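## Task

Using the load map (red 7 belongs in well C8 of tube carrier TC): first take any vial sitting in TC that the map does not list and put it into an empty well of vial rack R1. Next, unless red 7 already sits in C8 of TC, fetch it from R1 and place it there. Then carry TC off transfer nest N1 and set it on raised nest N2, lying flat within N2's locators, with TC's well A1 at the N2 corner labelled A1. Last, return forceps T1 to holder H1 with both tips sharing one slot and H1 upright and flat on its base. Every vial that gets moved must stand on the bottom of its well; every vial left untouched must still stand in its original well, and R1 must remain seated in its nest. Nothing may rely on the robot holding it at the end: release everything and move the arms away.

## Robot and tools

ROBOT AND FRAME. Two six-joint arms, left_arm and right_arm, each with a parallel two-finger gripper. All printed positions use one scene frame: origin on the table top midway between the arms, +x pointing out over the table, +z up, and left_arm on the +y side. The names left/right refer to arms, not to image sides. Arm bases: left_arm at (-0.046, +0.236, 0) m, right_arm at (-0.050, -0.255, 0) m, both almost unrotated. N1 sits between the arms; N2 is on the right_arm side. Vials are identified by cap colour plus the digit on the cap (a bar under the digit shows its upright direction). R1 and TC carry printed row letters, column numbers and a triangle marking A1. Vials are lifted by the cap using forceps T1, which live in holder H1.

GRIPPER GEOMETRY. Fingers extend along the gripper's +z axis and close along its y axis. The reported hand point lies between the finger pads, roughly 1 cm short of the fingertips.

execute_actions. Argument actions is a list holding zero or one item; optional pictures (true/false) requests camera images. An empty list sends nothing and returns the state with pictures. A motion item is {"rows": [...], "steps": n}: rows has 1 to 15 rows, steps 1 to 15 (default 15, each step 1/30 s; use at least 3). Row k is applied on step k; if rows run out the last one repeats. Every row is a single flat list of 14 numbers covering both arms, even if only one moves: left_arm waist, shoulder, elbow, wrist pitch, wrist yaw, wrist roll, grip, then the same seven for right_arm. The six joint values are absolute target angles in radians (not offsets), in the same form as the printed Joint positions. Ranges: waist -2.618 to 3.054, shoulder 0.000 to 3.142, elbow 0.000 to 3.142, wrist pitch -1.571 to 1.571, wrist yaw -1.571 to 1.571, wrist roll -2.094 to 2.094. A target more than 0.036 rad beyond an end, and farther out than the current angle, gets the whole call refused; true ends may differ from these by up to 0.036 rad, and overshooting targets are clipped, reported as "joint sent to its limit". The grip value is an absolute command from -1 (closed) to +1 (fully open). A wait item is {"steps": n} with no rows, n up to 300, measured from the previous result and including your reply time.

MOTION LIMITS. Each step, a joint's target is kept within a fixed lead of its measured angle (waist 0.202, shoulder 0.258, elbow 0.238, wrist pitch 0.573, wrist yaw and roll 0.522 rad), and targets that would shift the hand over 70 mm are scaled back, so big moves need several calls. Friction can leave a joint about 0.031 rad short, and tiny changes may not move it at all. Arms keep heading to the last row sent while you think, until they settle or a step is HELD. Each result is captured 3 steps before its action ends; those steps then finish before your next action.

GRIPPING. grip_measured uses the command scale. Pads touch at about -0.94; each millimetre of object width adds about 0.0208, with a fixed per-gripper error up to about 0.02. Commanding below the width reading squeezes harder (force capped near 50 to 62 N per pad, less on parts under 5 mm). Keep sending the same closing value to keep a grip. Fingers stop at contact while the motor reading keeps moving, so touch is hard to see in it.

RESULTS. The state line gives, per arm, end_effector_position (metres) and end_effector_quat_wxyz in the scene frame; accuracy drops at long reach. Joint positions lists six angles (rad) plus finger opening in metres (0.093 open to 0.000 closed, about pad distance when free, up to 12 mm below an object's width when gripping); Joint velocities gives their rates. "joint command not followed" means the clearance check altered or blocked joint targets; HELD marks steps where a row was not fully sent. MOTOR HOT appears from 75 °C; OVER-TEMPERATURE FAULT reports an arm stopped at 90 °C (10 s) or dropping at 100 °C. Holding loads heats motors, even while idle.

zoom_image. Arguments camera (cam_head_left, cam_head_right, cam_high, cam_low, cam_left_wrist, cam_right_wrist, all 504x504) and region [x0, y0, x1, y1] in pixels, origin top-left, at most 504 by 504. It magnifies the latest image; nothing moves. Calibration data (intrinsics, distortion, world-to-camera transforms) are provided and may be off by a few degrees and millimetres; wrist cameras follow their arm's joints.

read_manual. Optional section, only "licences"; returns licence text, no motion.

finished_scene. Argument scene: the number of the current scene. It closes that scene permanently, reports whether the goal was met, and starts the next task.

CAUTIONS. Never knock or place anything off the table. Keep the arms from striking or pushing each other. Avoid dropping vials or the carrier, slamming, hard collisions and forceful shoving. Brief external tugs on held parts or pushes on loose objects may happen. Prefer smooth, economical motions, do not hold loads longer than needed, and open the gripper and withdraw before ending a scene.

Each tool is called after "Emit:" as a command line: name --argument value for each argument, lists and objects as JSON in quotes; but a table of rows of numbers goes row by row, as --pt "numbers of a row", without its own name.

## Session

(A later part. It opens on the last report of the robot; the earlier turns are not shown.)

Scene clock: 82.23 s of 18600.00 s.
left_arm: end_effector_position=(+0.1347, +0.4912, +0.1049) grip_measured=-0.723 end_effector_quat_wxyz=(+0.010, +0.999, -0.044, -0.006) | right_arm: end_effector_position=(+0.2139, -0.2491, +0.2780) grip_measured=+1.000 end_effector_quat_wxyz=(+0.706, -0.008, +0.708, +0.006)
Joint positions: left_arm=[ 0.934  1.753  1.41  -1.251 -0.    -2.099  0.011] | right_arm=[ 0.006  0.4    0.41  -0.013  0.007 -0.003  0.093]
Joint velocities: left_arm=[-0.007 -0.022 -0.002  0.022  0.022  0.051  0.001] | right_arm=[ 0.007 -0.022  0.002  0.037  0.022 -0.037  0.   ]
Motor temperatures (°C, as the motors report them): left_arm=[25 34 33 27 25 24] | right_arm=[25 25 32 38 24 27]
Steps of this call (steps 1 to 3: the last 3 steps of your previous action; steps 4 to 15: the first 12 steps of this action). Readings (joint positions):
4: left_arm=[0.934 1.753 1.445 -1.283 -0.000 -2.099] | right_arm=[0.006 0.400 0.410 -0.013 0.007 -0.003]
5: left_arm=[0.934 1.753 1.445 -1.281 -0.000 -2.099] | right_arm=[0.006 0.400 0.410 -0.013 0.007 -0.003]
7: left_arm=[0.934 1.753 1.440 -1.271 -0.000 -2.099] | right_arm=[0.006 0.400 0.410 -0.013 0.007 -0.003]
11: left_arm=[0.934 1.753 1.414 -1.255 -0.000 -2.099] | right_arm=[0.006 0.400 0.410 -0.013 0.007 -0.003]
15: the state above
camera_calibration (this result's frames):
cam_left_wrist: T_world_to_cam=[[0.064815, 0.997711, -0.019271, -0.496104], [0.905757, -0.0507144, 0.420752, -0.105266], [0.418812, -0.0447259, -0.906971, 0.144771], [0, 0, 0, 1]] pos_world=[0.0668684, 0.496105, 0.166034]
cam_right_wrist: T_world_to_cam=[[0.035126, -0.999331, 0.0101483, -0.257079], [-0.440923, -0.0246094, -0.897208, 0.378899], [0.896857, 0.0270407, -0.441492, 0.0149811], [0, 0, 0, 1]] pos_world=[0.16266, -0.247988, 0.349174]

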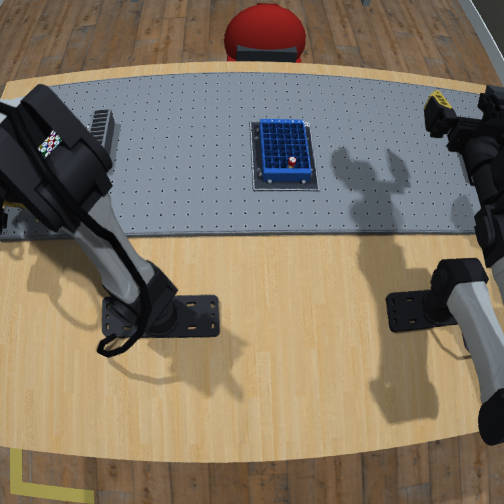

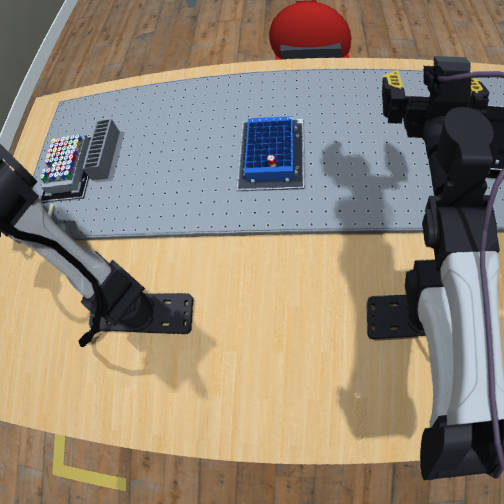

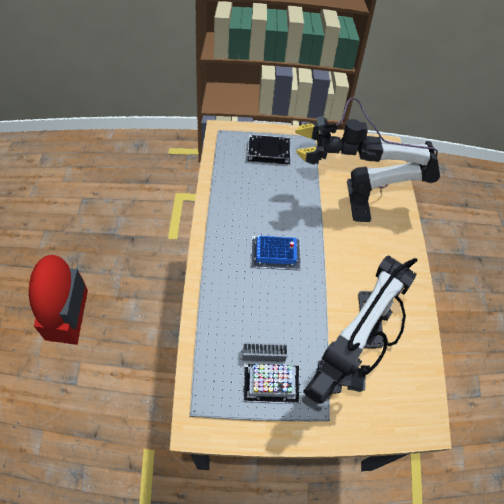

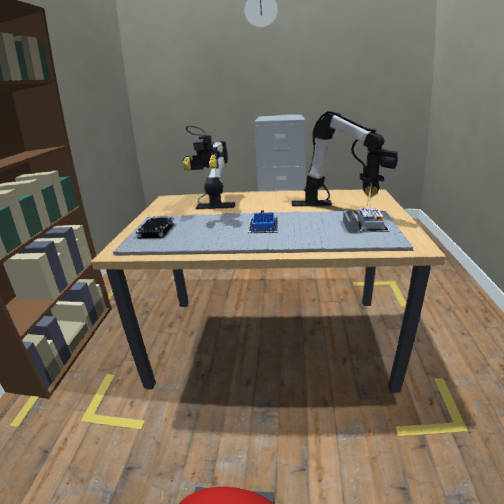

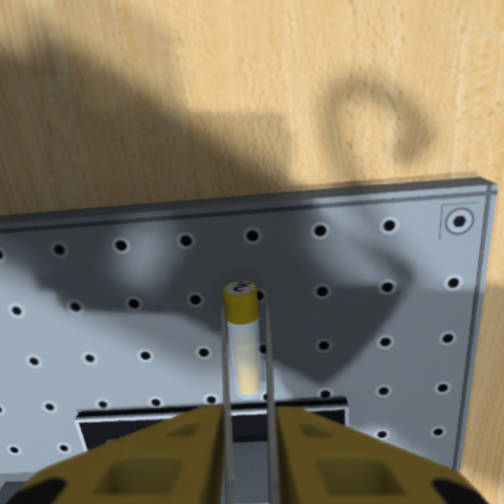

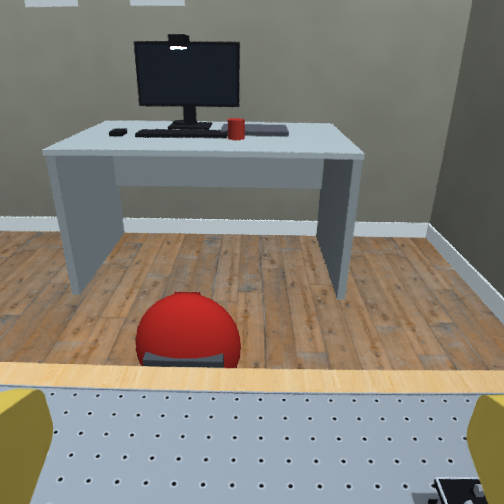

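Emit:
execute_actions --actions '[{"rows":[[0.94,1.755,1.41,-1.24,0,-2.1,-0.74,0,0.4,0.4,0,0,0,1],[0.94,1.755,1.41,-1.24,0,-2.1,-0.76,0,0.4,0.4,0,0,0,1],[0.94,1.755,1.41,-1.24,0,-2.1,-0.78,0,0.4,0.4,0,0,0,1],[0.94,1.755,1.41,-1.24,0,-2.1,-0.8,0,0.4,0.4,0,0,0,1],[0.94,1.755,1.41,-1.24,0,-2.1,-0.82,0,0.4,0.4,0,0,0,1],[0.94,1.755,1.41,-1.24,0,-2.1,-0.84,0,0.4,0.4,0,0,0,1],[0.94,1.755,1.41,-1.24,0,-2.1,-0.86,0,0.4,0.4,0,0,0,1]],"steps":10}]'

Emit:
execute_actions --actions '[{"rows":[[0.94,1.74,1.43,-1.28,0,-2.1,-0.86,0,0.4,0.4,0,0,0,1],[0.94,1.72,1.445,-1.31,0,-2.1,-0.86,0,0.4,0.4,0,0,0,1],[0.94,1.7,1.46,-1.34,0,-2.1,-0.86,0,0.4,0.4,0,0,0,1],[0.94,1.68,1.475,-1.37,0,-2.1,-0.86,0,0.4,0.4,0,0,0,1],[0.94,1.66,1.49,-1.4,0,-2.1,-0.86,0,0.4,0.4,0,0,0,1],[0.94,1.64,1.5,-1.43,0,-2.1,-0.86,0,0.4,0.4,0,0,0,1],[0.94,1.62,1.51,-1.46,0,-2.1,-0.86,0,0.4,0.4,0,0,0,1],[0.94,1.6,1.52,-1.49,0,-2.1,-0.86,0,0.4,0.4,0,0,0,1],[0.94,1.57,1.53,-1.52,0,-2.1,-0.86,0,0.4,0.4,0,0,0,1],[0.94,1.54,1.54,-1.55,0,-2.1,-0.86,0,0.4,0.4,0,0,0,1],[0.94,1.51,1.54,-1.56,0,-2.1,-0.86,0,0.4,0.4,0,0,0,1]],"steps":15}]' --pictures true

Scene clock: 82.83 s of 18600.00 s.
left_arm: end_effector_position=(+0.1355, +0.4922, +0.1048) grip_measured=-0.841 end_effector_quat_wxyz=(+0.007, +0.999, -0.044, -0.005) | right_arm: end_effector_position=(+0.2139, -0.2491, +0.2780) grip_measured=+1.000 end_effector_quat_wxyz=(+0.706, -0.008, +0.708, +0.006)
Joint positions: left_arm=[ 0.934  1.753  1.41  -1.246 -0.    -2.099  0.005] | right_arm=[ 0.006  0.4    0.41  -0.013  0.007 -0.003  0.093]
Joint velocities: left_arm=[ 0.012 -0.002  0.002 -0.007  0.007  0.037 -0.019] | right_arm=[-0.022  0.002 -0.007 -0.051 -0.007 -0.095  0.   ]
Motor temperatures (°C, as the motors report them): left_arm=[25 34 33 27 25 24] | right_arm=[25 25 32 38 24 27]
Steps of this call (steps 1 to 3: the last 3 steps of your previous action; steps 4 to 11: the robot went on to your last target; steps 12 to 18: the first 7 steps of this action). Readings (joint positions):
12: left_arm=[0.934 1.753 1.410 -1.246 -0.000 -2.099] | right_arm=[0.006 0.400 0.410 -0.013 0.007 -0.003]
13: left_arm=[0.934 1.753 1.410 -1.246 -0.000 -2.099] | right_arm=[0.006 0.400 0.410 -0.013 0.007 -0.003]
15: left_arm=[0.934 1.753 1.410 -1.246 -0.000 -2.099] | right_arm=[0.006 0.400 0.410 -0.013 0.007 -0.003]
18: the state above

Scene clock: 83.33 s of 18600.00 s.
left_arm: end_effector_position=(+0.1166, +0.4655, +0.1843) grip_measured=-0.850 end_effector_quat_wxyz=(-0.029, +0.998, -0.044, +0.018) | right_arm: end_effector_position=(+0.2139, -0.2491, +0.2780) grip_measured=+1.000 end_effector_quat_wxyz=(+0.706, -0.008, +0.708, +0.006)
Joint positions: left_arm=[ 0.934  1.562  1.516 -1.457 -0.    -2.099  0.004] | right_arm=[ 0.006  0.4    0.41  -0.013  0.007 -0.003  0.093]
Joint velocities: left_arm=[ 0.022 -0.833  0.198 -0.637  0.007  0.037  0.001] | right_arm=[-0.007  0.002  0.007 -0.007  0.022 -0.037  0.   ]
Motor temperatures (°C, as the motors report them): left_arm=[25 34 33 27 25 24] | right_arm=[25 25 32 38 24 27]
Steps of this call (steps 1 to 3: the last 3 steps of your previous action; steps 4 to 15: the first 12 steps of this action). Readings (joint positions):
4: left_arm=[0.934 1.753 1.410 -1.247 -0.000 -2.099] | right_arm=[0.006 0.400 0.410 -0.013 0.007 -0.003]
5: left_arm=[0.934 1.753 1.412 -1.254 -0.000 -2.099] | right_arm=[0.006 0.400 0.410 -0.013 0.007 -0.003]
7: left_arm=[0.934 1.747 1.425 -1.281 -0.000 -2.099] | right_arm=[0.006 0.400 0.410 -0.013 0.007 -0.003]
11: left_arm=[0.934 1.677 1.474 -1.362 -0.000 -2.099] | right_arm=[0.006 0.400 0.410 -0.013 0.007 -0.003]
15: the state above
camera_calibration (this result's frames):
cam_left_wrist: T_world_to_cam=[[0.0637717, 0.996238, 0.0586733, -0.481374], [0.882357, -0.0837542, 0.463067, -0.11325], [0.46624, 0.0222402, -0.884379, 0.182446], [0, 0, 0, 1]] pos_world=[0.0455617, 0.466021, 0.242037]
cam_right_wrist: T_world_to_cam=[[0.035126, -0.999331, 0.0101483, -0.257079], [-0.440923, -0.0246094, -0.897208, 0.378899], [0.896857, 0.0270407, -0.441492, 0.0149811], [0, 0, 0, 1]] pos_world=[0.16266, -0.247988, 0.349174]

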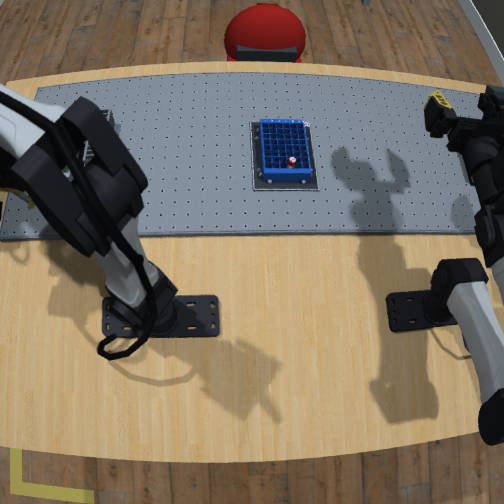

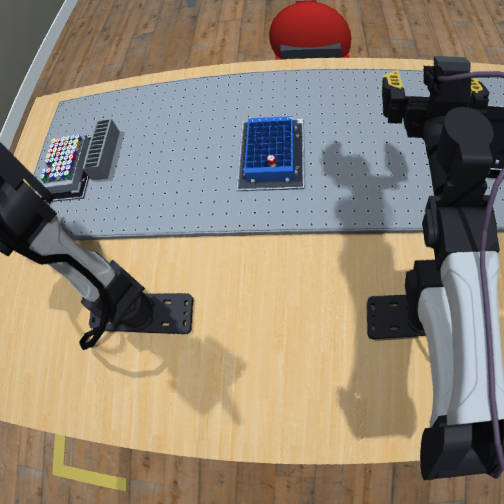

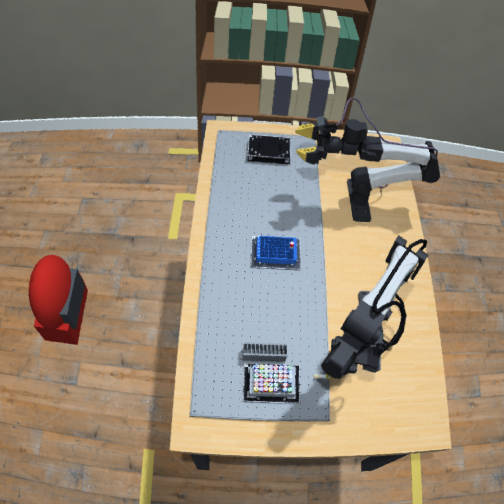

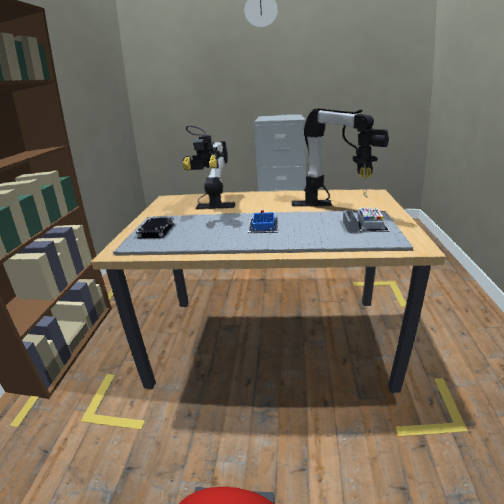

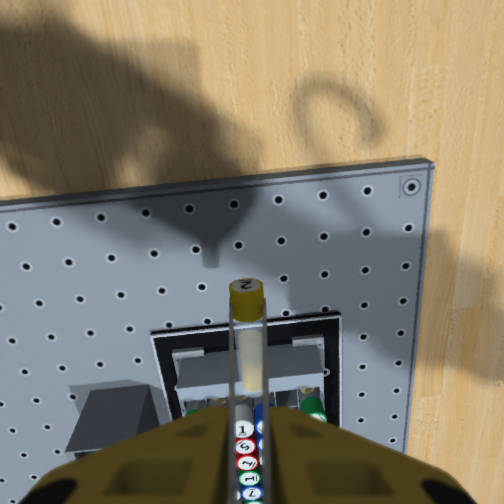

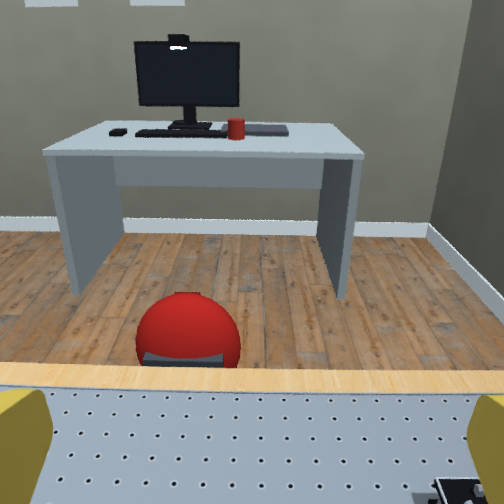

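Emit:
execute_actions --actions '[{"rows":[[0.9,1.51,1.54,-1.56,0,-2.0,-0.86,0,0.4,0.4,0,0,0,1],[0.86,1.51,1.54,-1.56,0,-1.88,-0.86,0,0.4,0.4,0,0,0,1],[0.82,1.51,1.54,-1.56,0,-1.76,-0.86,0,0.4,0.4,0,0,0,1],[0.78,1.51,1.54,-1.56,0,-1.64,-0.86,0,0.4,0.4,0,0,0,1],[0.74,1.51,1.54,-1.56,0,-1.52,-0.86,0,0.4,0.4,0,0,0,1],[0.7,1.51,1.54,-1.56,0,-1.4,-0.86,0,0.4,0.4,0,0,0,1],[0.66,1.51,1.54,-1.56,0,-1.28,-0.86,0,0.4,0.4,0,0,0,1],[0.62,1.51,1.54,-1.56,0,-1.16,-0.86,0,0.4,0.4,0,0,0,1],[0.58,1.51,1.54,-1.56,0,-1.04,-0.86,0,0.4,0.4,0,0,0,1],[0.54,1.51,1.54,-1.56,0,-0.92,-0.86,0,0.4,0.4,0,0,0,1],[0.5,1.51,1.54,-1.56,0,-0.8,-0.86,0,0.4,0.4,0,0,0,1],[0.46,1.51,1.54,-1.56,0,-0.68,-0.86,0,0.4,0.4,0,0,0,1],[0.42,1.51,1.54,-1.56,0,-0.56,-0.86,0,0.4,0.4,0,0,0,1],[0.38,1.51,1.54,-1.56,0,-0.44,-0.86,0,0.4,0.4,0,0,0,1],[0.34,1.51,1.54,-1.56,0,-0.32,-0.86,0,0.4,0.4,0,0,0,1]],"steps":15}]'

Emit:
execute_actions --actions '[{"rows":[[0.3,1.51,1.54,-1.56,0,1.58,-0.86,0,0.4,0.4,0,0,0,1],[0.26,1.51,1.54,-1.56,0,1.58,-0.86,0,0.4,0.4,0,0,0,1],[0.22,1.51,1.54,-1.56,0,1.58,-0.86,0,0.4,0.4,0,0,0,1],[0.18,1.51,1.54,-1.56,0,1.58,-0.86,0,0.4,0.4,0,0,0,1],[0.14,1.51,1.54,-1.56,0,1.58,-0.86,0,0.4,0.4,0,0,0,1],[0.11,1.51,1.54,-1.56,0,1.58,-0.86,0,0.4,0.4,0,0,0,1]],"steps":15}]'

Emit:
execute_actions --actions '[{"steps":12}]'

Emit:
execute_actions --actions '[{"rows":[[0.11,1.51,1.54,-1.56,0.1,1.58,-0.86,0,0.4,0.4,0,0,0,1],[0.11,1.51,1.54,-1.56,0.2,1.58,-0.86,0,0.4,0.4,0,0,0,1],[0.11,1.51,1.54,-1.56,0.3,1.58,-0.86,0,0.4,0.4,0,0,0,1],[0.11,1.51,1.54,-1.56,0.4,1.58,-0.86,0,0.4,0.4,0,0,0,1],[0.11,1.51,1.54,-1.56,0.5,1.58,-0.86,0,0.4,0.4,0,0,0,1],[0.11,1.51,1.54,-1.56,0.6,1.58,-0.86,0,0.4,0.4,0,0,0,1],[0.11,1.51,1.54,-1.56,0.7,1.58,-0.86,0,0.4,0.4,0,0,0,1],[0.11,1.51,1.54,-1.56,0.8,1.58,-0.86,0,0.4,0.4,0,0,0,1],[0.11,1.51,1.54,-1.56,0.9,1.58,-0.86,0,0.4,0.4,0,0,0,1],[0.11,1.51,1.54,-1.56,1.0,1.58,-0.86,0,0.4,0.4,0,0,0,1],[0.11,1.51,1.54,-1.56,1.1,1.58,-0.86,0,0.4,0.4,0,0,0,1],[0.11,1.51,1.54,-1.56,1.2,1.58,-0.86,0,0.4,0.4,0,0,0,1],[0.11,1.51,1.54,-1.56,1.3,1.58,-0.86,0,0.4,0.4,0,0,0,1],[0.11,1.51,1.54,-1.56,1.4,1.58,-0.86,0,0.4,0.4,0,0,0,1],[0.11,1.51,1.54,-1.56,1.5,1.58,-0.86,0,0.4,0.4,0,0,0,1]],"steps":15}]'

Emit:
execute_actions --actions '[{"rows":[[0.11,1.55,1.48,-1.48,1.6,1.58,-0.86,0,0.4,0.4,0,0,0,1],[0.11,1.575,1.435,-1.41,1.6,1.58,-0.86,0,0.4,0.4,0,0,0,1],[0.11,1.6,1.39,-1.34,1.6,1.58,-0.86,0,0.4,0.4,0,0,0,1],[0.11,1.625,1.345,-1.27,1.6,1.58,-0.86,0,0.4,0.4,0,0,0,1],[0.11,1.65,1.3,-1.2,1.6,1.58,-0.86,0,0.4,0.4,0,0,0,1],[0.11,1.675,1.255,-1.13,1.6,1.58,-0.86,0,0.4,0.4,0,0,0,1],[0.11,1.7,1.21,-1.06,1.6,1.58,-0.86,0,0.4,0.4,0,0,0,1],[0.11,1.725,1.165,-0.99,1.6,1.58,-0.86,0,0.4,0.4,0,0,0,1],[0.11,1.75,1.12,-0.92,1.6,1.58,-0.86,0,0.4,0.4,0,0,0,1],[0.11,1.775,1.075,-0.85,1.6,1.58,-0.86,0,0.4,0.4,0,0,0,1],[0.11,1.8,1.03,-0.78,1.6,1.58,-0.86,0,0.4,0.4,0,0,0,1],[0.11,1.825,0.985,-0.71,1.6,1.58,-0.86,0,0.4,0.4,0,0,0,1],[0.11,1.85,0.95,-0.65,1.6,1.58,-0.86,0,0.4,0.4,0,0,0,1],[0.11,1.87,0.925,-0.61,1.6,1.58,-0.86,0,0.4,0.4,0,0,0,1],[0.11,1.885,0.91,-0.58,1.6,1.58,-0.86,0,0.4,0.4,0,0,0,1]],"steps":15}]'

Emit:
execute_actions --actions '[{"steps":18}]' --pictures true

Emit:
zoom_image --camera "cam_head_left" --region '[240, 100, 330, 190]'

Emit:
zoom_image --camera "cam_head_right" --region '[225, 100, 315, 190]'

Emit:
zoom_image --camera "cam_left_wrist" --region '[150, 270, 350, 430]'

Scene clock: 84.70 s of 18600.00 s.
left_arm: end_effector_position=(+0.1727, +0.3730, +0.2006) grip_measured=-0.850 end_effector_quat_wxyz=(-0.024, +0.769, -0.639, +0.006) | right_arm: end_effector_position=(+0.2139, -0.2491, +0.2780) grip_measured=+1.000 end_effector_quat_wxyz=(+0.706, -0.008, +0.708, +0.006)
Joint positions: left_arm=[ 0.538  1.507  1.531 -1.546 -0.003 -1.197  0.004] | right_arm=[ 0.006  0.4    0.41  -0.013  0.007 -0.003  0.093]
Joint velocities: left_arm=[-1.111 -0.012  0.007 -0.051 -0.022  2.835  0.   ] | right_arm=[-0.002 -0.002  0.007  0.037 -0.037 -0.051  0.   ]
Motor temperatures (°C, as the motors report them): left_arm=[25 34 33 27 25 24] | right_arm=[25 25 32 38 24 27]
Steps of this call (steps 1 to 3: the last 3 steps of your previous action; steps 4 to 29: the robot went on to your last target; steps 30 to 41: the first 12 steps of this action). Readings (joint positions):
30: left_arm=[0.932 1.507 1.531 -1.545 -0.001 -2.086] | right_arm=[0.006 0.400 0.410 -0.013 0.007 -0.003]
31: left_arm=[0.922 1.507 1.531 -1.546 -0.003 -2.053] | right_arm=[0.006 0.400 0.410 -0.013 0.007 -0.003]
33: left_arm=[0.868 1.507 1.531 -1.546 -0.005 -1.938] | right_arm=[0.006 0.400 0.410 -0.013 0.007 -0.003]
37: left_arm=[0.700 1.507 1.531 -1.546 -0.005 -1.589] | right_arm=[0.006 0.400 0.410 -0.013 0.007 -0.003]
41: the state above

Scene clock: 85.20 s of 18600.00 s.
left_arm: end_effector_position=(+0.2101, +0.2691, +0.2006) grip_measured=-0.850 end_effector_quat_wxyz=(+0.024, +0.071, +0.997, +0.003) | right_arm: end_effector_position=(+0.2139, -0.2491, +0.2780) grip_measured=+1.000 end_effector_quat_wxyz=(+0.706, -0.008, +0.708, +0.006)
Joint positions: left_arm=[ 0.113  1.507  1.531 -1.546  0.004  0.275  0.004] | right_arm=[ 0.006  0.4    0.41  -0.013  0.007 -0.003  0.093]
Joint velocities: left_arm=[ 0.002 -0.017 -0.017  0.007 -0.007  2.85  -0.001] | right_arm=[-0.002 -0.002 -0.012 -0.081  0.007  0.022  0.   ]
Motor temperatures (°C, as the motors report them): left_arm=[25 34 33 27 25 24] | right_arm=[25 25 32 38 24 27]
Steps of this call (steps 1 to 3: the last 3 steps of your previous action; steps 4 to 15: the first 12 steps of this action). Readings (joint positions):
4: left_arm=[0.379 1.507 1.531 -1.546 -0.002 -0.805] | right_arm=[0.006 0.400 0.410 -0.013 0.007 -0.003]
5: left_arm=[0.339 1.507 1.531 -1.546 -0.002 -0.707] | right_arm=[0.006 0.400 0.410 -0.013 0.007 -0.003]
7: left_arm=[0.259 1.507 1.531 -1.546 -0.002 -0.511] | right_arm=[0.006 0.400 0.410 -0.013 0.007 -0.003]
11: left_arm=[0.125 1.507 1.531 -1.546 0.003 -0.118] | right_arm=[0.006 0.400 0.410 -0.013 0.007 -0.003]
15: the state above

Scene clock: 85.60 s of 18600.00 s.
left_arm: end_effector_position=(+0.2100, +0.2691, +0.2006) grip_measured=-0.850 end_effector_quat_wxyz=(+0.019, +0.576, +0.817, +0.015) | right_arm: end_effector_position=(+0.2139, -0.2491, +0.2780) grip_measured=+1.000 end_effector_quat_wxyz=(+0.706, -0.008, +0.708, +0.006)
Joint positions: left_arm=[ 0.113  1.507  1.531 -1.546  0.004  1.361  0.004] | right_arm=[ 0.006  0.4    0.41  -0.013  0.007 -0.003  0.093]
Joint velocities: left_arm=[-0.002 -0.007  0.017 -0.007 -0.037  1.443  0.001] | right_arm=[-0.012 -0.017  0.007  0.022 -0.081 -0.007  0.   ]
Motor temperatures (°C, as the motors report them): left_arm=[25 33 33 27 25 24] | right_arm=[25 25 32 38 24 27]
Kept back: nothing.
Steps of this call (steps 1 to 3: the last 3 steps of your previous action; steps 4 to 12: the robot went on to your last target). Readings (joint positions):
1: left_arm=[0.113 1.507 1.531 -1.546 0.004 0.372] | right_arm=[0.006 0.400 0.410 -0.013 0.007 -0.003]
2: left_arm=[0.113 1.507 1.531 -1.546 0.004 0.470] | right_arm=[0.006 0.400 0.410 -0.013 0.007 -0.003]
4: left_arm=[0.113 1.507 1.531 -1.546 0.004 0.666] | right_arm=[0.006 0.400 0.410 -0.013 0.007 -0.003]
8: left_arm=[0.113 1.507 1.531 -1.546 0.004 1.058] | right_arm=[0.006 0.400 0.410 -0.013 0.007 -0.003]
12: the state above

Scene clock: 86.00 s of 18600.00 s.
left_arm: end_effector_position=(+0.2232, +0.1511, +0.2501) grip_measured=-0.850 end_effector_quat_wxyz=(+0.302, +0.611, +0.692, -0.238) | right_arm: end_effector_position=(+0.2139, -0.2491, +0.2780) grip_measured=+1.000 end_effector_quat_wxyz=(+0.706, -0.008, +0.708, +0.006)
Joint positions: left_arm=[ 0.113  1.507  1.531 -1.547  0.788  1.56   0.004] | right_arm=[ 0.006  0.4    0.41  -0.013  0.007 -0.003  0.093]
Joint velocities: left_arm=[-0.012  0.007 -0.007  0.022  2.733  0.051 -0.   ] | right_arm=[-0.022  0.002  0.012 -0.037 -0.007  0.022  0.   ]
Motor temperatures (°C, as the motors report them): left_arm=[25 33 33 27 25 24] | right_arm=[25 25 32 38 24 27]
Steps of this call (steps 1 to 12: the first 12 steps of this action). Readings (joint positions):
1: left_arm=[0.113 1.507 1.531 -1.546 0.014 1.404] | right_arm=[0.006 0.400 0.410 -0.013 0.007 -0.003]
2: left_arm=[0.113 1.507 1.531 -1.546 0.041 1.438] | right_arm=[0.006 0.400 0.410 -0.013 0.007 -0.003]
4: left_arm=[0.113 1.507 1.531 -1.546 0.137 1.488] | right_arm=[0.006 0.400 0.410 -0.013 0.007 -0.003]
8: left_arm=[0.113 1.507 1.531 -1.546 0.431 1.539] | right_arm=[0.006 0.400 0.410 -0.013 0.007 -0.003]
12: the state above

Scene clock: 86.50 s of 18600.00 s.
left_arm: end_effector_position=(+0.2636, +0.1071, +0.1799) grip_measured=-0.850 end_effector_quat_wxyz=(+0.493, +0.438, +0.568, -0.493) | right_arm: end_effector_position=(+0.2139, -0.2491, +0.2780) grip_measured=+1.000 end_effector_quat_wxyz=(+0.706, -0.008, +0.708, +0.006)
Joint positions: left_arm=[ 0.113  1.781  1.074 -0.994  1.543  1.574  0.004] | right_arm=[ 0.006  0.4    0.41  -0.013  0.007 -0.003  0.093]
Joint velocities: left_arm=[-0.007  0.735 -1.326  1.927  0.168 -0.007 -0.001] | right_arm=[ 0.007 -0.017 -0.007  0.022 -0.007 -0.051  0.   ]
Motor temperatures (°C, as the motors report them): left_arm=[25 33 33 27 25 24] | right_arm=[25 25 32 38 24 27]
joint sent to its limit (left arm) — the command would take joint 5 (wrist yaw) past its upper limit, so that joint was sent only as far as its limit.
Steps of this call (steps 1 to 3: the last 3 steps of your previous action; steps 4 to 15: the first 12 steps of this action). Readings (joint positions):
4: left_arm=[0.113 1.508 1.526 -1.541 1.170 1.569] | right_arm=[0.006 0.400 0.410 -0.013 0.007 -0.003]
5: left_arm=[0.113 1.510 1.511 -1.524 1.259 1.570] | right_arm=[0.006 0.400 0.410 -0.013 0.007 -0.003]
7: left_arm=[0.113 1.529 1.451 -1.459 1.386 1.572] | right_arm=[0.006 0.400 0.410 -0.013 0.007 -0.003]
11: left_arm=[0.113 1.650 1.268 -1.249 1.507 1.574] | right_arm=[0.006 0.400 0.410 -0.013 0.007 -0.003]
15: the state above

Scene clock: 87.10 s of 18600.00 s.
left_arm: end_effector_position=(+0.2622, +0.1069, +0.1208) grip_measured=-0.850 end_effector_quat_wxyz=(+0.530, +0.464, +0.534, -0.468) | right_arm: end_effector_position=(+0.2139, -0.2491, +0.2780) grip_measured=+1.000 end_effector_quat_wxyz=(+0.706, -0.008, +0.708, +0.006)
Joint positions: left_arm=[ 0.113  1.889  0.912 -0.605  1.571  1.574  0.004] | right_arm=[ 0.006  0.4    0.41  -0.013  0.007 -0.003  0.093]
Joint velocities: left_arm=[-0.022 -0.002 -0.007  0.125  0.037 -0.037 -0.   ] | right_arm=[ 0.002 -0.012 -0.007  0.022 -0.037  0.007  0.   ]
Motor temperatures (°C, as the motors report them): left_arm=[25 33 33 27 25 24] | right_arm=[25 25 32 38 24 27]
joint sent to its limit (left arm) — the command would take joint 5 (wrist yaw) past its upper limit, so that joint was sent only as far as its limit.
Kept back: nothing.
Steps of this call (steps 1 to 3: the last 3 steps of your previous action; steps 4 to 18: the robot went on to your last target). Readings (joint positions):
1: left_arm=[0.113 1.807 1.029 -0.930 1.547 1.574] | right_arm=[0.006 0.400 0.410 -0.013 0.007 -0.003]
2: left_arm=[0.113 1.831 0.990 -0.872 1.549 1.574] | right_arm=[0.006 0.400 0.410 -0.013 0.007 -0.003]
4: left_arm=[0.113 1.871 0.934 -0.778 1.551 1.574] | right_arm=[0.006 0.400 0.410 -0.013 0.007 -0.003]
8: left_arm=[0.113 1.889 0.912 -0.675 1.557 1.574] | right_arm=[0.006 0.400 0.410 -0.013 0.007 -0.003]
18: the state above
camera_calibration (this result's frames):
cam_left_wrist: T_world_to_cam=[[-0.990774, -0.132122, 0.0301907, 0.270906], [-0.0841192, 0.424841, -0.901351, 0.121492], [0.106262, -0.895575, -0.432035, 0.204149], [0, 0, 0, 1]] pos_world=[0.256933, 0.167009, 0.189527]
cam_right_wrist: T_world_to_cam=[[0.035126, -0.999331, 0.0101483, -0.257079], [-0.440923, -0.0246094, -0.897208, 0.378899], [0.896857, 0.0270407, -0.441492, 0.0149811], [0, 0, 0, 1]] pos_world=[0.16266, -0.247988, 0.349174]

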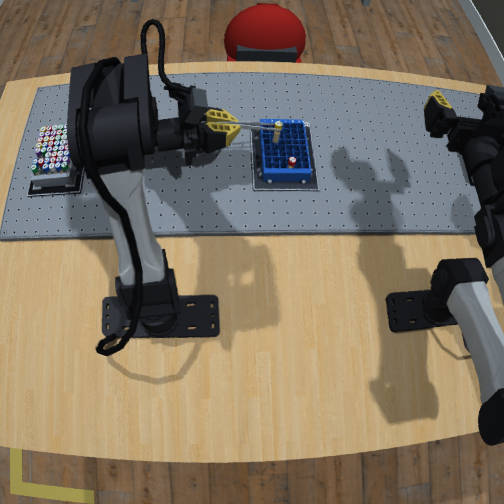

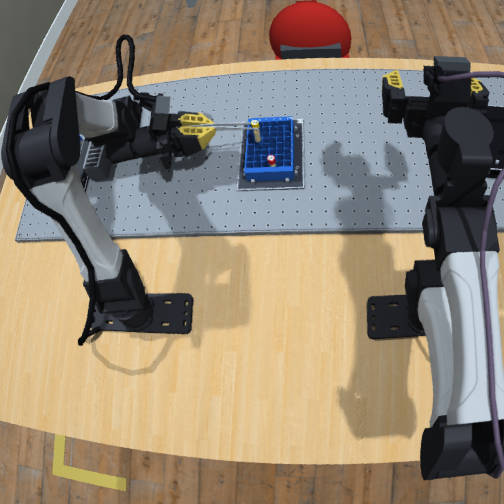

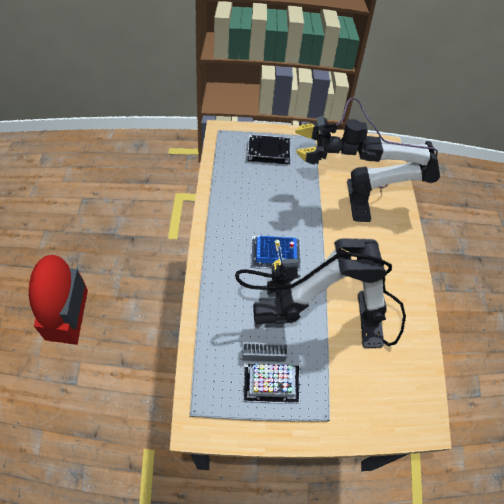

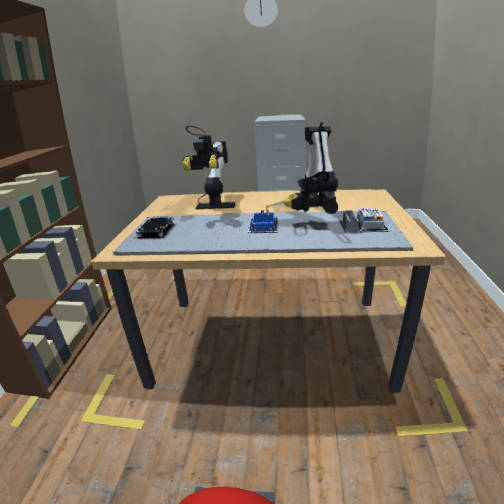

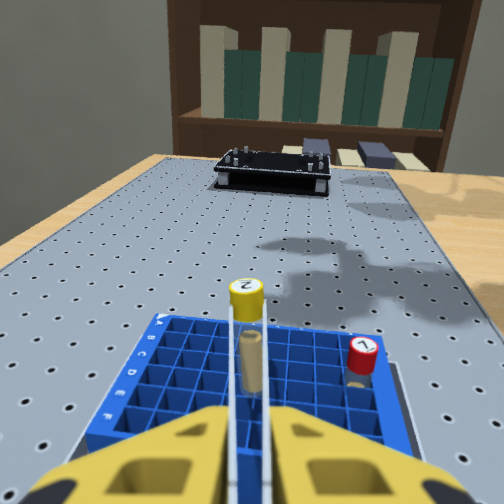

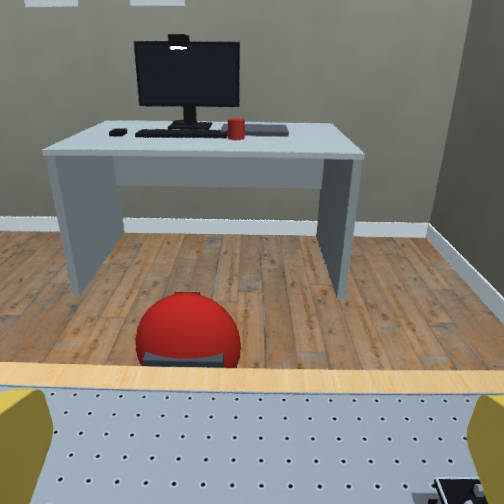

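Region (240, 100, 330, 190) of cam_head_left's 504x504 image, scaled by 5.600, with more detail than that image has.

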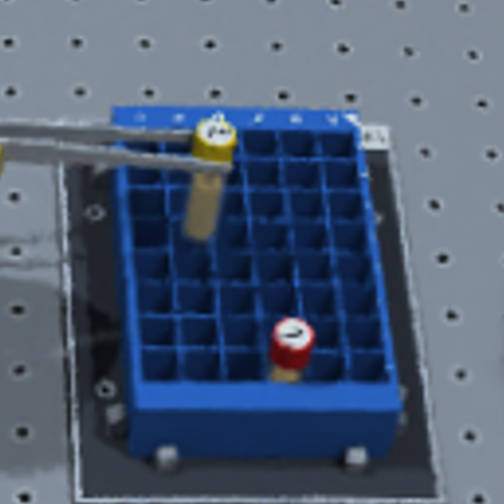

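Region (225, 100, 315, 190) of cam_head_right's 504x504 image, scaled by 5.600, with more detail than that image has.

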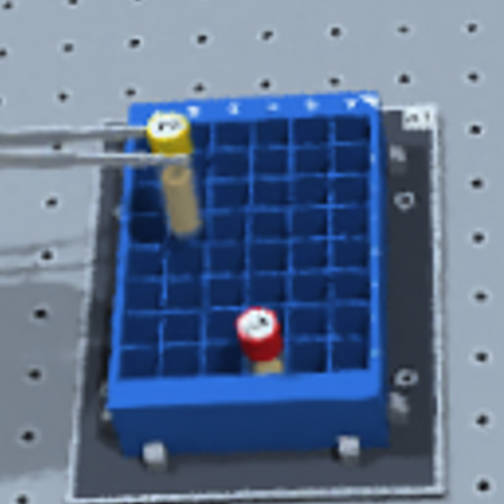

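Region (150, 270, 350, 430) of cam_left_wrist's 504x504 image, scaled by 2.520, with more detail than that image has; it fills the top 403 rows of this view, and the rest is white.

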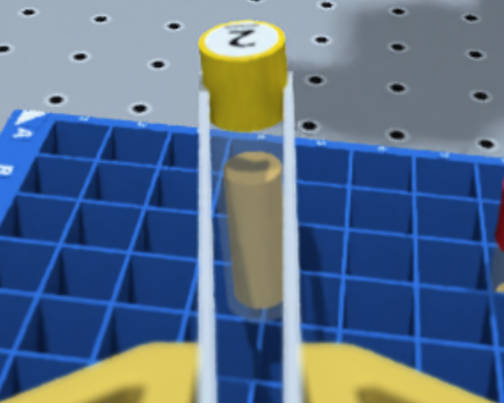

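Emit:
execute_actions --actions '[{"rows":[[0.128,1.9,0.91,-0.56,1.57,1.58,-0.86,0,0.4,0.4,0,0,0,1],[0.128,1.91,0.91,-0.54,1.57,1.58,-0.86,0,0.4,0.4,0,0,0,1],[0.128,1.92,0.91,-0.522,1.57,1.58,-0.86,0,0.4,0.4,0,0,0,1]],"steps":15}]'

Emit:
execute_actions --actions '[{"steps":8}]' --pictures true

Emit:
zoom_image --camera "cam_head_left" --region '[240, 100, 330, 190]'

Emit:
zoom_image --camera "cam_head_right" --region '[225, 100, 315, 190]'

Emit:
zoom_image --camera "cam_left_wrist" --region '[150, 270, 350, 430]'

Scene clock: 88.37 s of 18600.00 s.
left_arm: end_effector_position=(+0.2667, +0.1075, +0.1168) grip_measured=-0.850 end_effector_quat_wxyz=(+0.541, +0.475, +0.523, -0.456) | right_arm: end_effector_position=(+0.2139, -0.2491, +0.2780) grip_measured=+1.000 end_effector_quat_wxyz=(+0.706, -0.008, +0.708, +0.006)
Joint positions: left_arm=[ 0.113  1.904  0.912 -0.545  1.571  1.574  0.004] | right_arm=[ 0.006  0.4    0.41  -0.013  0.007 -0.003  0.093]
Joint velocities: left_arm=[-0.017 -0.002 -0.007  0.022  0.007 -0.007  0.   ] | right_arm=[-0.007  0.002 -0.002 -0.007  0.081 -0.037  0.   ]
Motor temperatures (°C, as the motors report them): left_arm=[25 34 33 26 25 24] | right_arm=[25 25 32 38 24 27]
joint sent to its limit (left arm) — the command would take joint 5 (wrist yaw) past its upper limit, so that joint was sent only as far as its limit.
Steps of this call (steps 1 to 26: the robot went on to your last target; steps 27 to 38: the first 12 steps of this action). Readings (joint positions):
27: left_arm=[0.113 1.889 0.912 -0.596 1.572 1.574] | right_arm=[0.006 0.400 0.410 -0.013 0.007 -0.003]
28: left_arm=[0.113 1.889 0.912 -0.590 1.572 1.574] | right_arm=[0.006 0.400 0.410 -0.013 0.007 -0.003]
30: left_arm=[0.113 1.893 0.912 -0.572 1.572 1.574] | right_arm=[0.006 0.400 0.410 -0.013 0.007 -0.003]
34: left_arm=[0.113 1.904 0.912 -0.553 1.571 1.574] | right_arm=[0.006 0.400 0.410 -0.013 0.007 -0.003]
38: the state above

Scene clock: 88.63 s of 18600.00 s.
left_arm: end_effector_position=(+0.2670, +0.1075, +0.1168) grip_measured=-0.850 end_effector_quat_wxyz=(+0.542, +0.477, +0.522, -0.455) | right_arm: end_effector_position=(+0.2139, -0.2491, +0.2780) grip_measured=+1.000 end_effector_quat_wxyz=(+0.706, -0.008, +0.708, +0.006)
Joint positions: left_arm=[ 0.113  1.904  0.912 -0.541  1.571  1.574  0.004] | right_arm=[ 0.006  0.4    0.41  -0.013  0.007 -0.003  0.093]
Joint velocities: left_arm=[ 0.022 -0.017 -0.002 -0.007 -0.007 -0.022 -0.   ] | right_arm=[-0.017 -0.022  0.002  0.125 -0.022 -0.037  0.   ]
Motor temperatures (°C, as the motors report them): left_arm=[25 34 33 26 25 24] | right_arm=[25 25 32 38 24 27]
Kept back: nothing.
Steps of this call (steps 1 to 3: the last 3 steps of your previous action; steps 4 to 8: the robot went on to your last target). Readings (joint positions):
1: left_arm=[0.113 1.904 0.912 -0.544 1.571 1.574] | right_arm=[0.006 0.400 0.410 -0.013 0.007 -0.003]
2: left_arm=[0.113 1.904 0.912 -0.543 1.571 1.574] | right_arm=[0.006 0.400 0.410 -0.013 0.007 -0.003]
4: left_arm=[0.113 1.904 0.912 -0.542 1.571 1.574] | right_arm=[0.006 0.400 0.410 -0.013 0.007 -0.003]
8: the state above
camera_calibration (this result's frames):
cam_left_wrist: T_world_to_cam=[[-0.991055, -0.132144, -0.0186328, 0.281624], [-0.0403769, 0.429993, -0.901929, 0.105904], [0.127197, -0.893109, -0.431482, 0.196591], [0, 0, 0, 1]] pos_world=[0.258375, 0.167255, 0.185591]
cam_right_wrist: T_world_to_cam=[[0.035126, -0.999331, 0.0101483, -0.257079], [-0.440923, -0.0246094, -0.897208, 0.378899], [0.896857, 0.0270407, -0.441492, 0.0149811], [0, 0, 0, 1]] pos_world=[0.16266, -0.247988, 0.349174]

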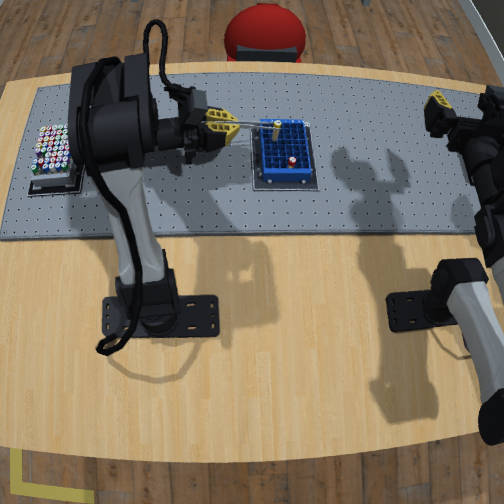

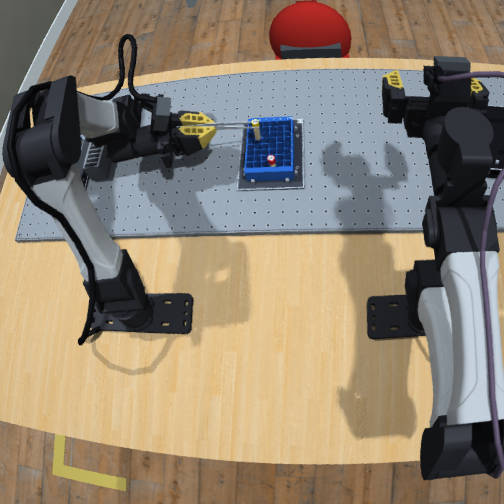

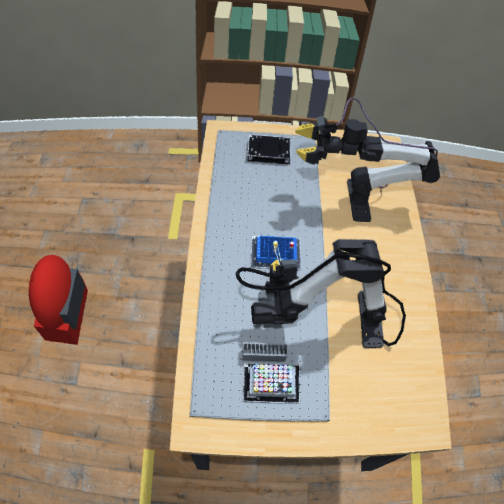

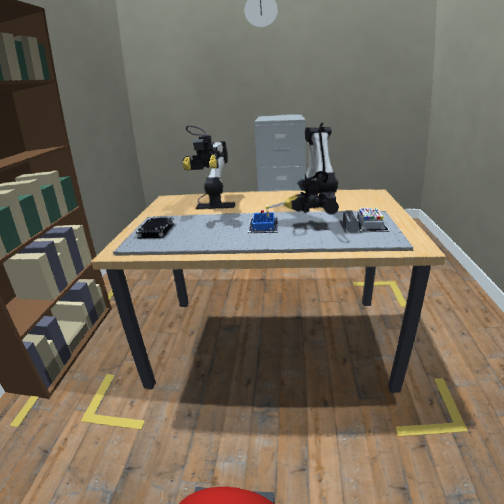

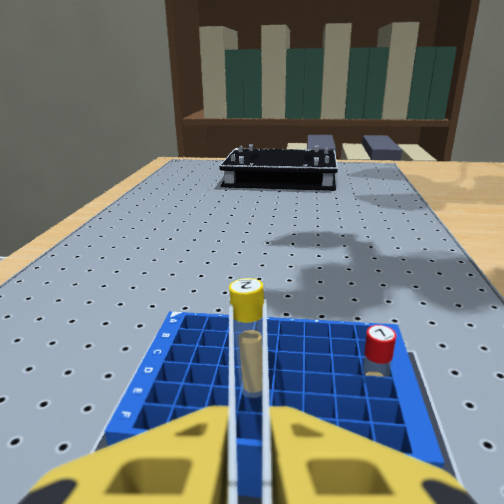

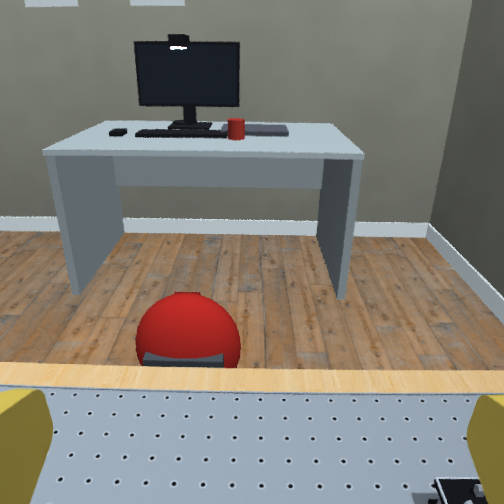

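Region (240, 100, 330, 190) of cam_head_left's 504x504 image, scaled by 5.600, with more detail than that image has.

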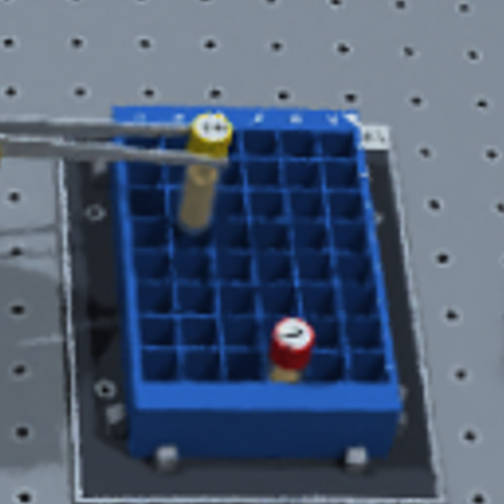

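Region (225, 100, 315, 190) of cam_head_right's 504x504 image, scaled by 5.600, with more detail than that image has.

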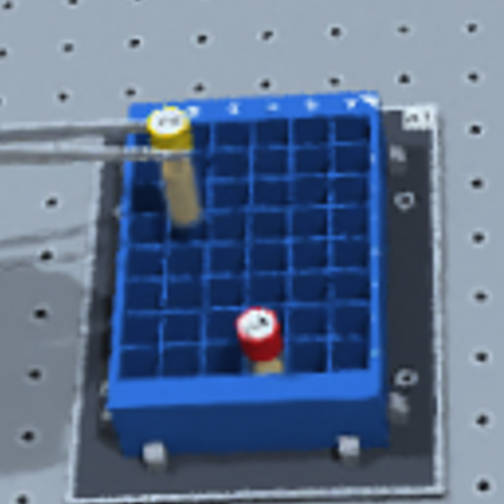

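Region (150, 270, 350, 430) of cam_left_wrist's 504x504 image, scaled by 2.520, with more detail than that image has; it fills the top 403 rows of this view, and the rest is white.

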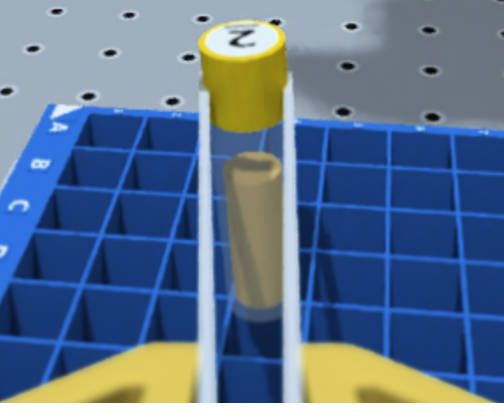

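Emit:
execute_actions --actions '[{"rows":[[0.12,1.926,0.895,-0.515,1.57,1.58,-0.86,0,0.4,0.4,0,0,0,1],[0.12,1.934,0.892,-0.505,1.57,1.58,-0.86,0,0.4,0.4,0,0,0,1],[0.12,1.942,0.889,-0.495,1.57,1.58,-0.86,0,0.4,0.4,0,0,0,1],[0.12,1.95,0.886,-0.485,1.57,1.58,-0.86,0,0.4,0.4,0,0,0,1],[0.12,1.958,0.883,-0.475,1.57,1.58,-0.86,0,0.4,0.4,0,0,0,1],[0.12,1.966,0.88,-0.465,1.57,1.58,-0.86,0,0.4,0.4,0,0,0,1],[0.12,1.974,0.877,-0.455,1.57,1.58,-0.86,0,0.4,0.4,0,0,0,1],[0.12,1.982,0.874,-0.445,1.57,1.58,-0.86,0,0.4,0.4,0,0,0,1],[0.12,1.99,0.871,-0.435,1.57,1.58,-0.86,0,0.4,0.4,0,0,0,1],[0.12,1.998,0.868,-0.425,1.57,1.58,-0.86,0,0.4,0.4,0,0,0,1],[0.12,2.004,0.866,-0.42,1.57,1.58,-0.86,0,0.4,0.4,0,0,0,1]],"steps":15}]'

Emit:
execute_actions --actions '[{"steps":8}]' --pictures true

Scene clock: 89.23 s of 18600.00 s.
left_arm: end_effector_position=(+0.2659, +0.1074, +0.0967) grip_measured=-0.850 end_effector_quat_wxyz=(+0.543, +0.468, +0.521, -0.463) | right_arm: end_effector_position=(+0.2139, -0.2491, +0.2780) grip_measured=+1.000 end_effector_quat_wxyz=(+0.706, -0.008, +0.708, +0.006)
Joint positions: left_arm=[ 0.113  1.974  0.889 -0.465  1.589  1.575  0.004] | right_arm=[ 0.006  0.4    0.41  -0.013  0.007 -0.003  0.093]
Joint velocities: left_arm=[-0.002  0.173 -0.061  0.168  0.051  0.007 -0.001] | right_arm=[ 0.012  0.002 -0.002 -0.007 -0.022 -0.007  0.   ]
Motor temperatures (°C, as the motors report them): left_arm=[25 34 33 26 25 24] | right_arm=[25 25 32 39 24 27]
Steps of this call (steps 1 to 6: the robot went on to your last target; steps 7 to 18: the first 12 steps of this action). Readings (joint positions):
7: left_arm=[0.113 1.904 0.912 -0.539 1.571 1.574] | right_arm=[0.006 0.400 0.410 -0.013 0.007 -0.003]
8: left_arm=[0.113 1.905 0.912 -0.537 1.571 1.574] | right_arm=[0.006 0.400 0.410 -0.013 0.007 -0.003]
10: left_arm=[0.113 1.915 0.912 -0.526 1.571 1.574] | right_arm=[0.006 0.400 0.410 -0.013 0.007 -0.003]
14: left_arm=[0.113 1.947 0.899 -0.496 1.581 1.575] | right_arm=[0.006 0.400 0.410 -0.013 0.007 -0.003]
18: the state above

Scene clock: 89.50 s of 18600.00 s.
left_arm: end_effector_position=(+0.2663, +0.1075, +0.0938) grip_measured=-0.850 end_effector_quat_wxyz=(+0.545, +0.471, +0.519, -0.461) | right_arm: end_effector_position=(+0.2139, -0.2491, +0.2780) grip_measured=+1.000 end_effector_quat_wxyz=(+0.706, -0.008, +0.708, +0.006)
Joint positions: left_arm=[ 0.113  1.982  0.885 -0.443  1.589  1.575  0.004] | right_arm=[ 0.006  0.4    0.41  -0.013  0.007 -0.003  0.093]
Joint velocities: left_arm=[ 0.002 -0.002 -0.007  0.007  0.007 -0.037  0.001] | right_arm=[ 0.012 -0.002 -0.002 -0.081  0.051 -0.051  0.   ]
Motor temperatures (°C, as the motors report them): left_arm=[25 33 33 26 25 24] | right_arm=[25 25 32 39 24 27]
Kept back: nothing.
Steps of this call (steps 1 to 3: the last 3 steps of your previous action; steps 4 to 8: the robot went on to your last target). Readings (joint positions):
1: left_arm=[0.113 1.979 0.887 -0.459 1.589 1.575] | right_arm=[0.006 0.400 0.410 -0.013 0.007 -0.003]
2: left_arm=[0.113 1.981 0.886 -0.456 1.589 1.575] | right_arm=[0.006 0.400 0.410 -0.013 0.007 -0.003]
4: left_arm=[0.113 1.982 0.885 -0.450 1.589 1.575] | right_arm=[0.006 0.400 0.410 -0.013 0.007 -0.003]
8: the state above
camera_calibration (this result's frames):
cam_left_wrist: T_world_to_cam=[[-0.991206, -0.131838, -0.0113938, 0.279842], [-0.0445318, 0.413404, -0.909458, 0.0887055], [0.124612, -0.900953, -0.415639, 0.186719], [0, 0, 0, 1]] pos_world=[0.258064, 0.168448, 0.16147]
cam_right_wrist: T_world_to_cam=[[0.035126, -0.999331, 0.0101483, -0.257079], [-0.440923, -0.0246094, -0.897208, 0.378899], [0.896857, 0.0270407, -0.441492, 0.0149811], [0, 0, 0, 1]] pos_world=[0.16266, -0.247988, 0.349174]

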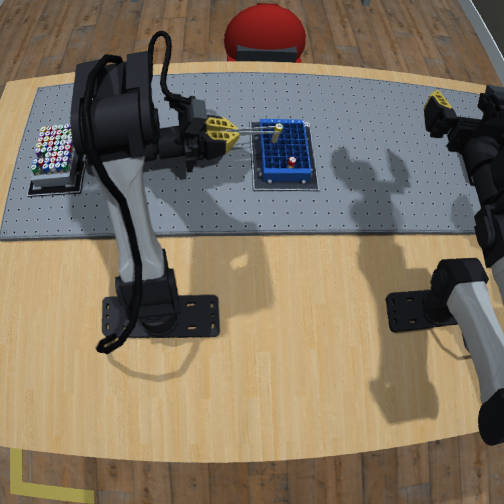

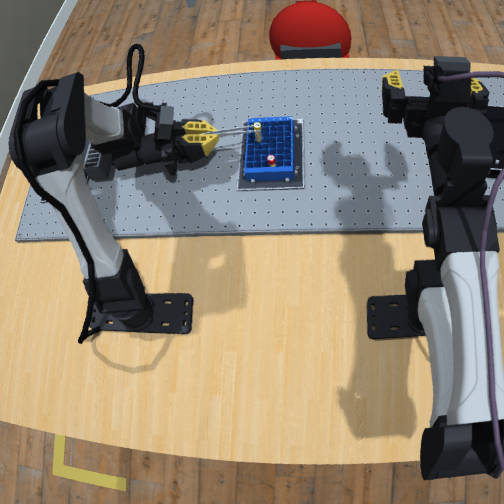

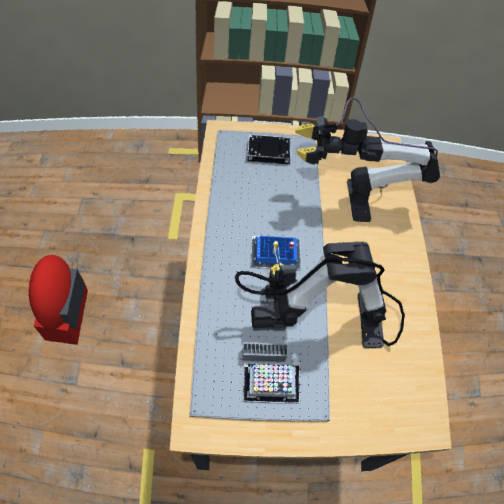

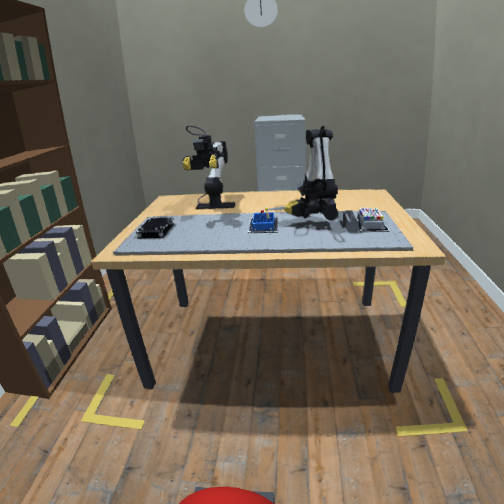

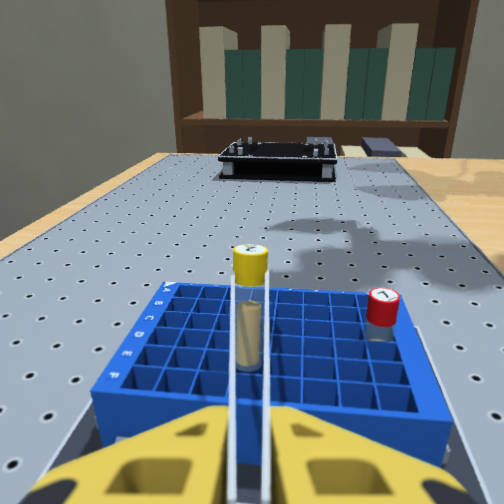

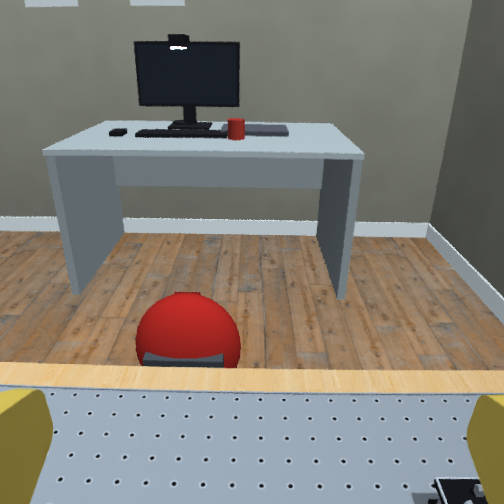

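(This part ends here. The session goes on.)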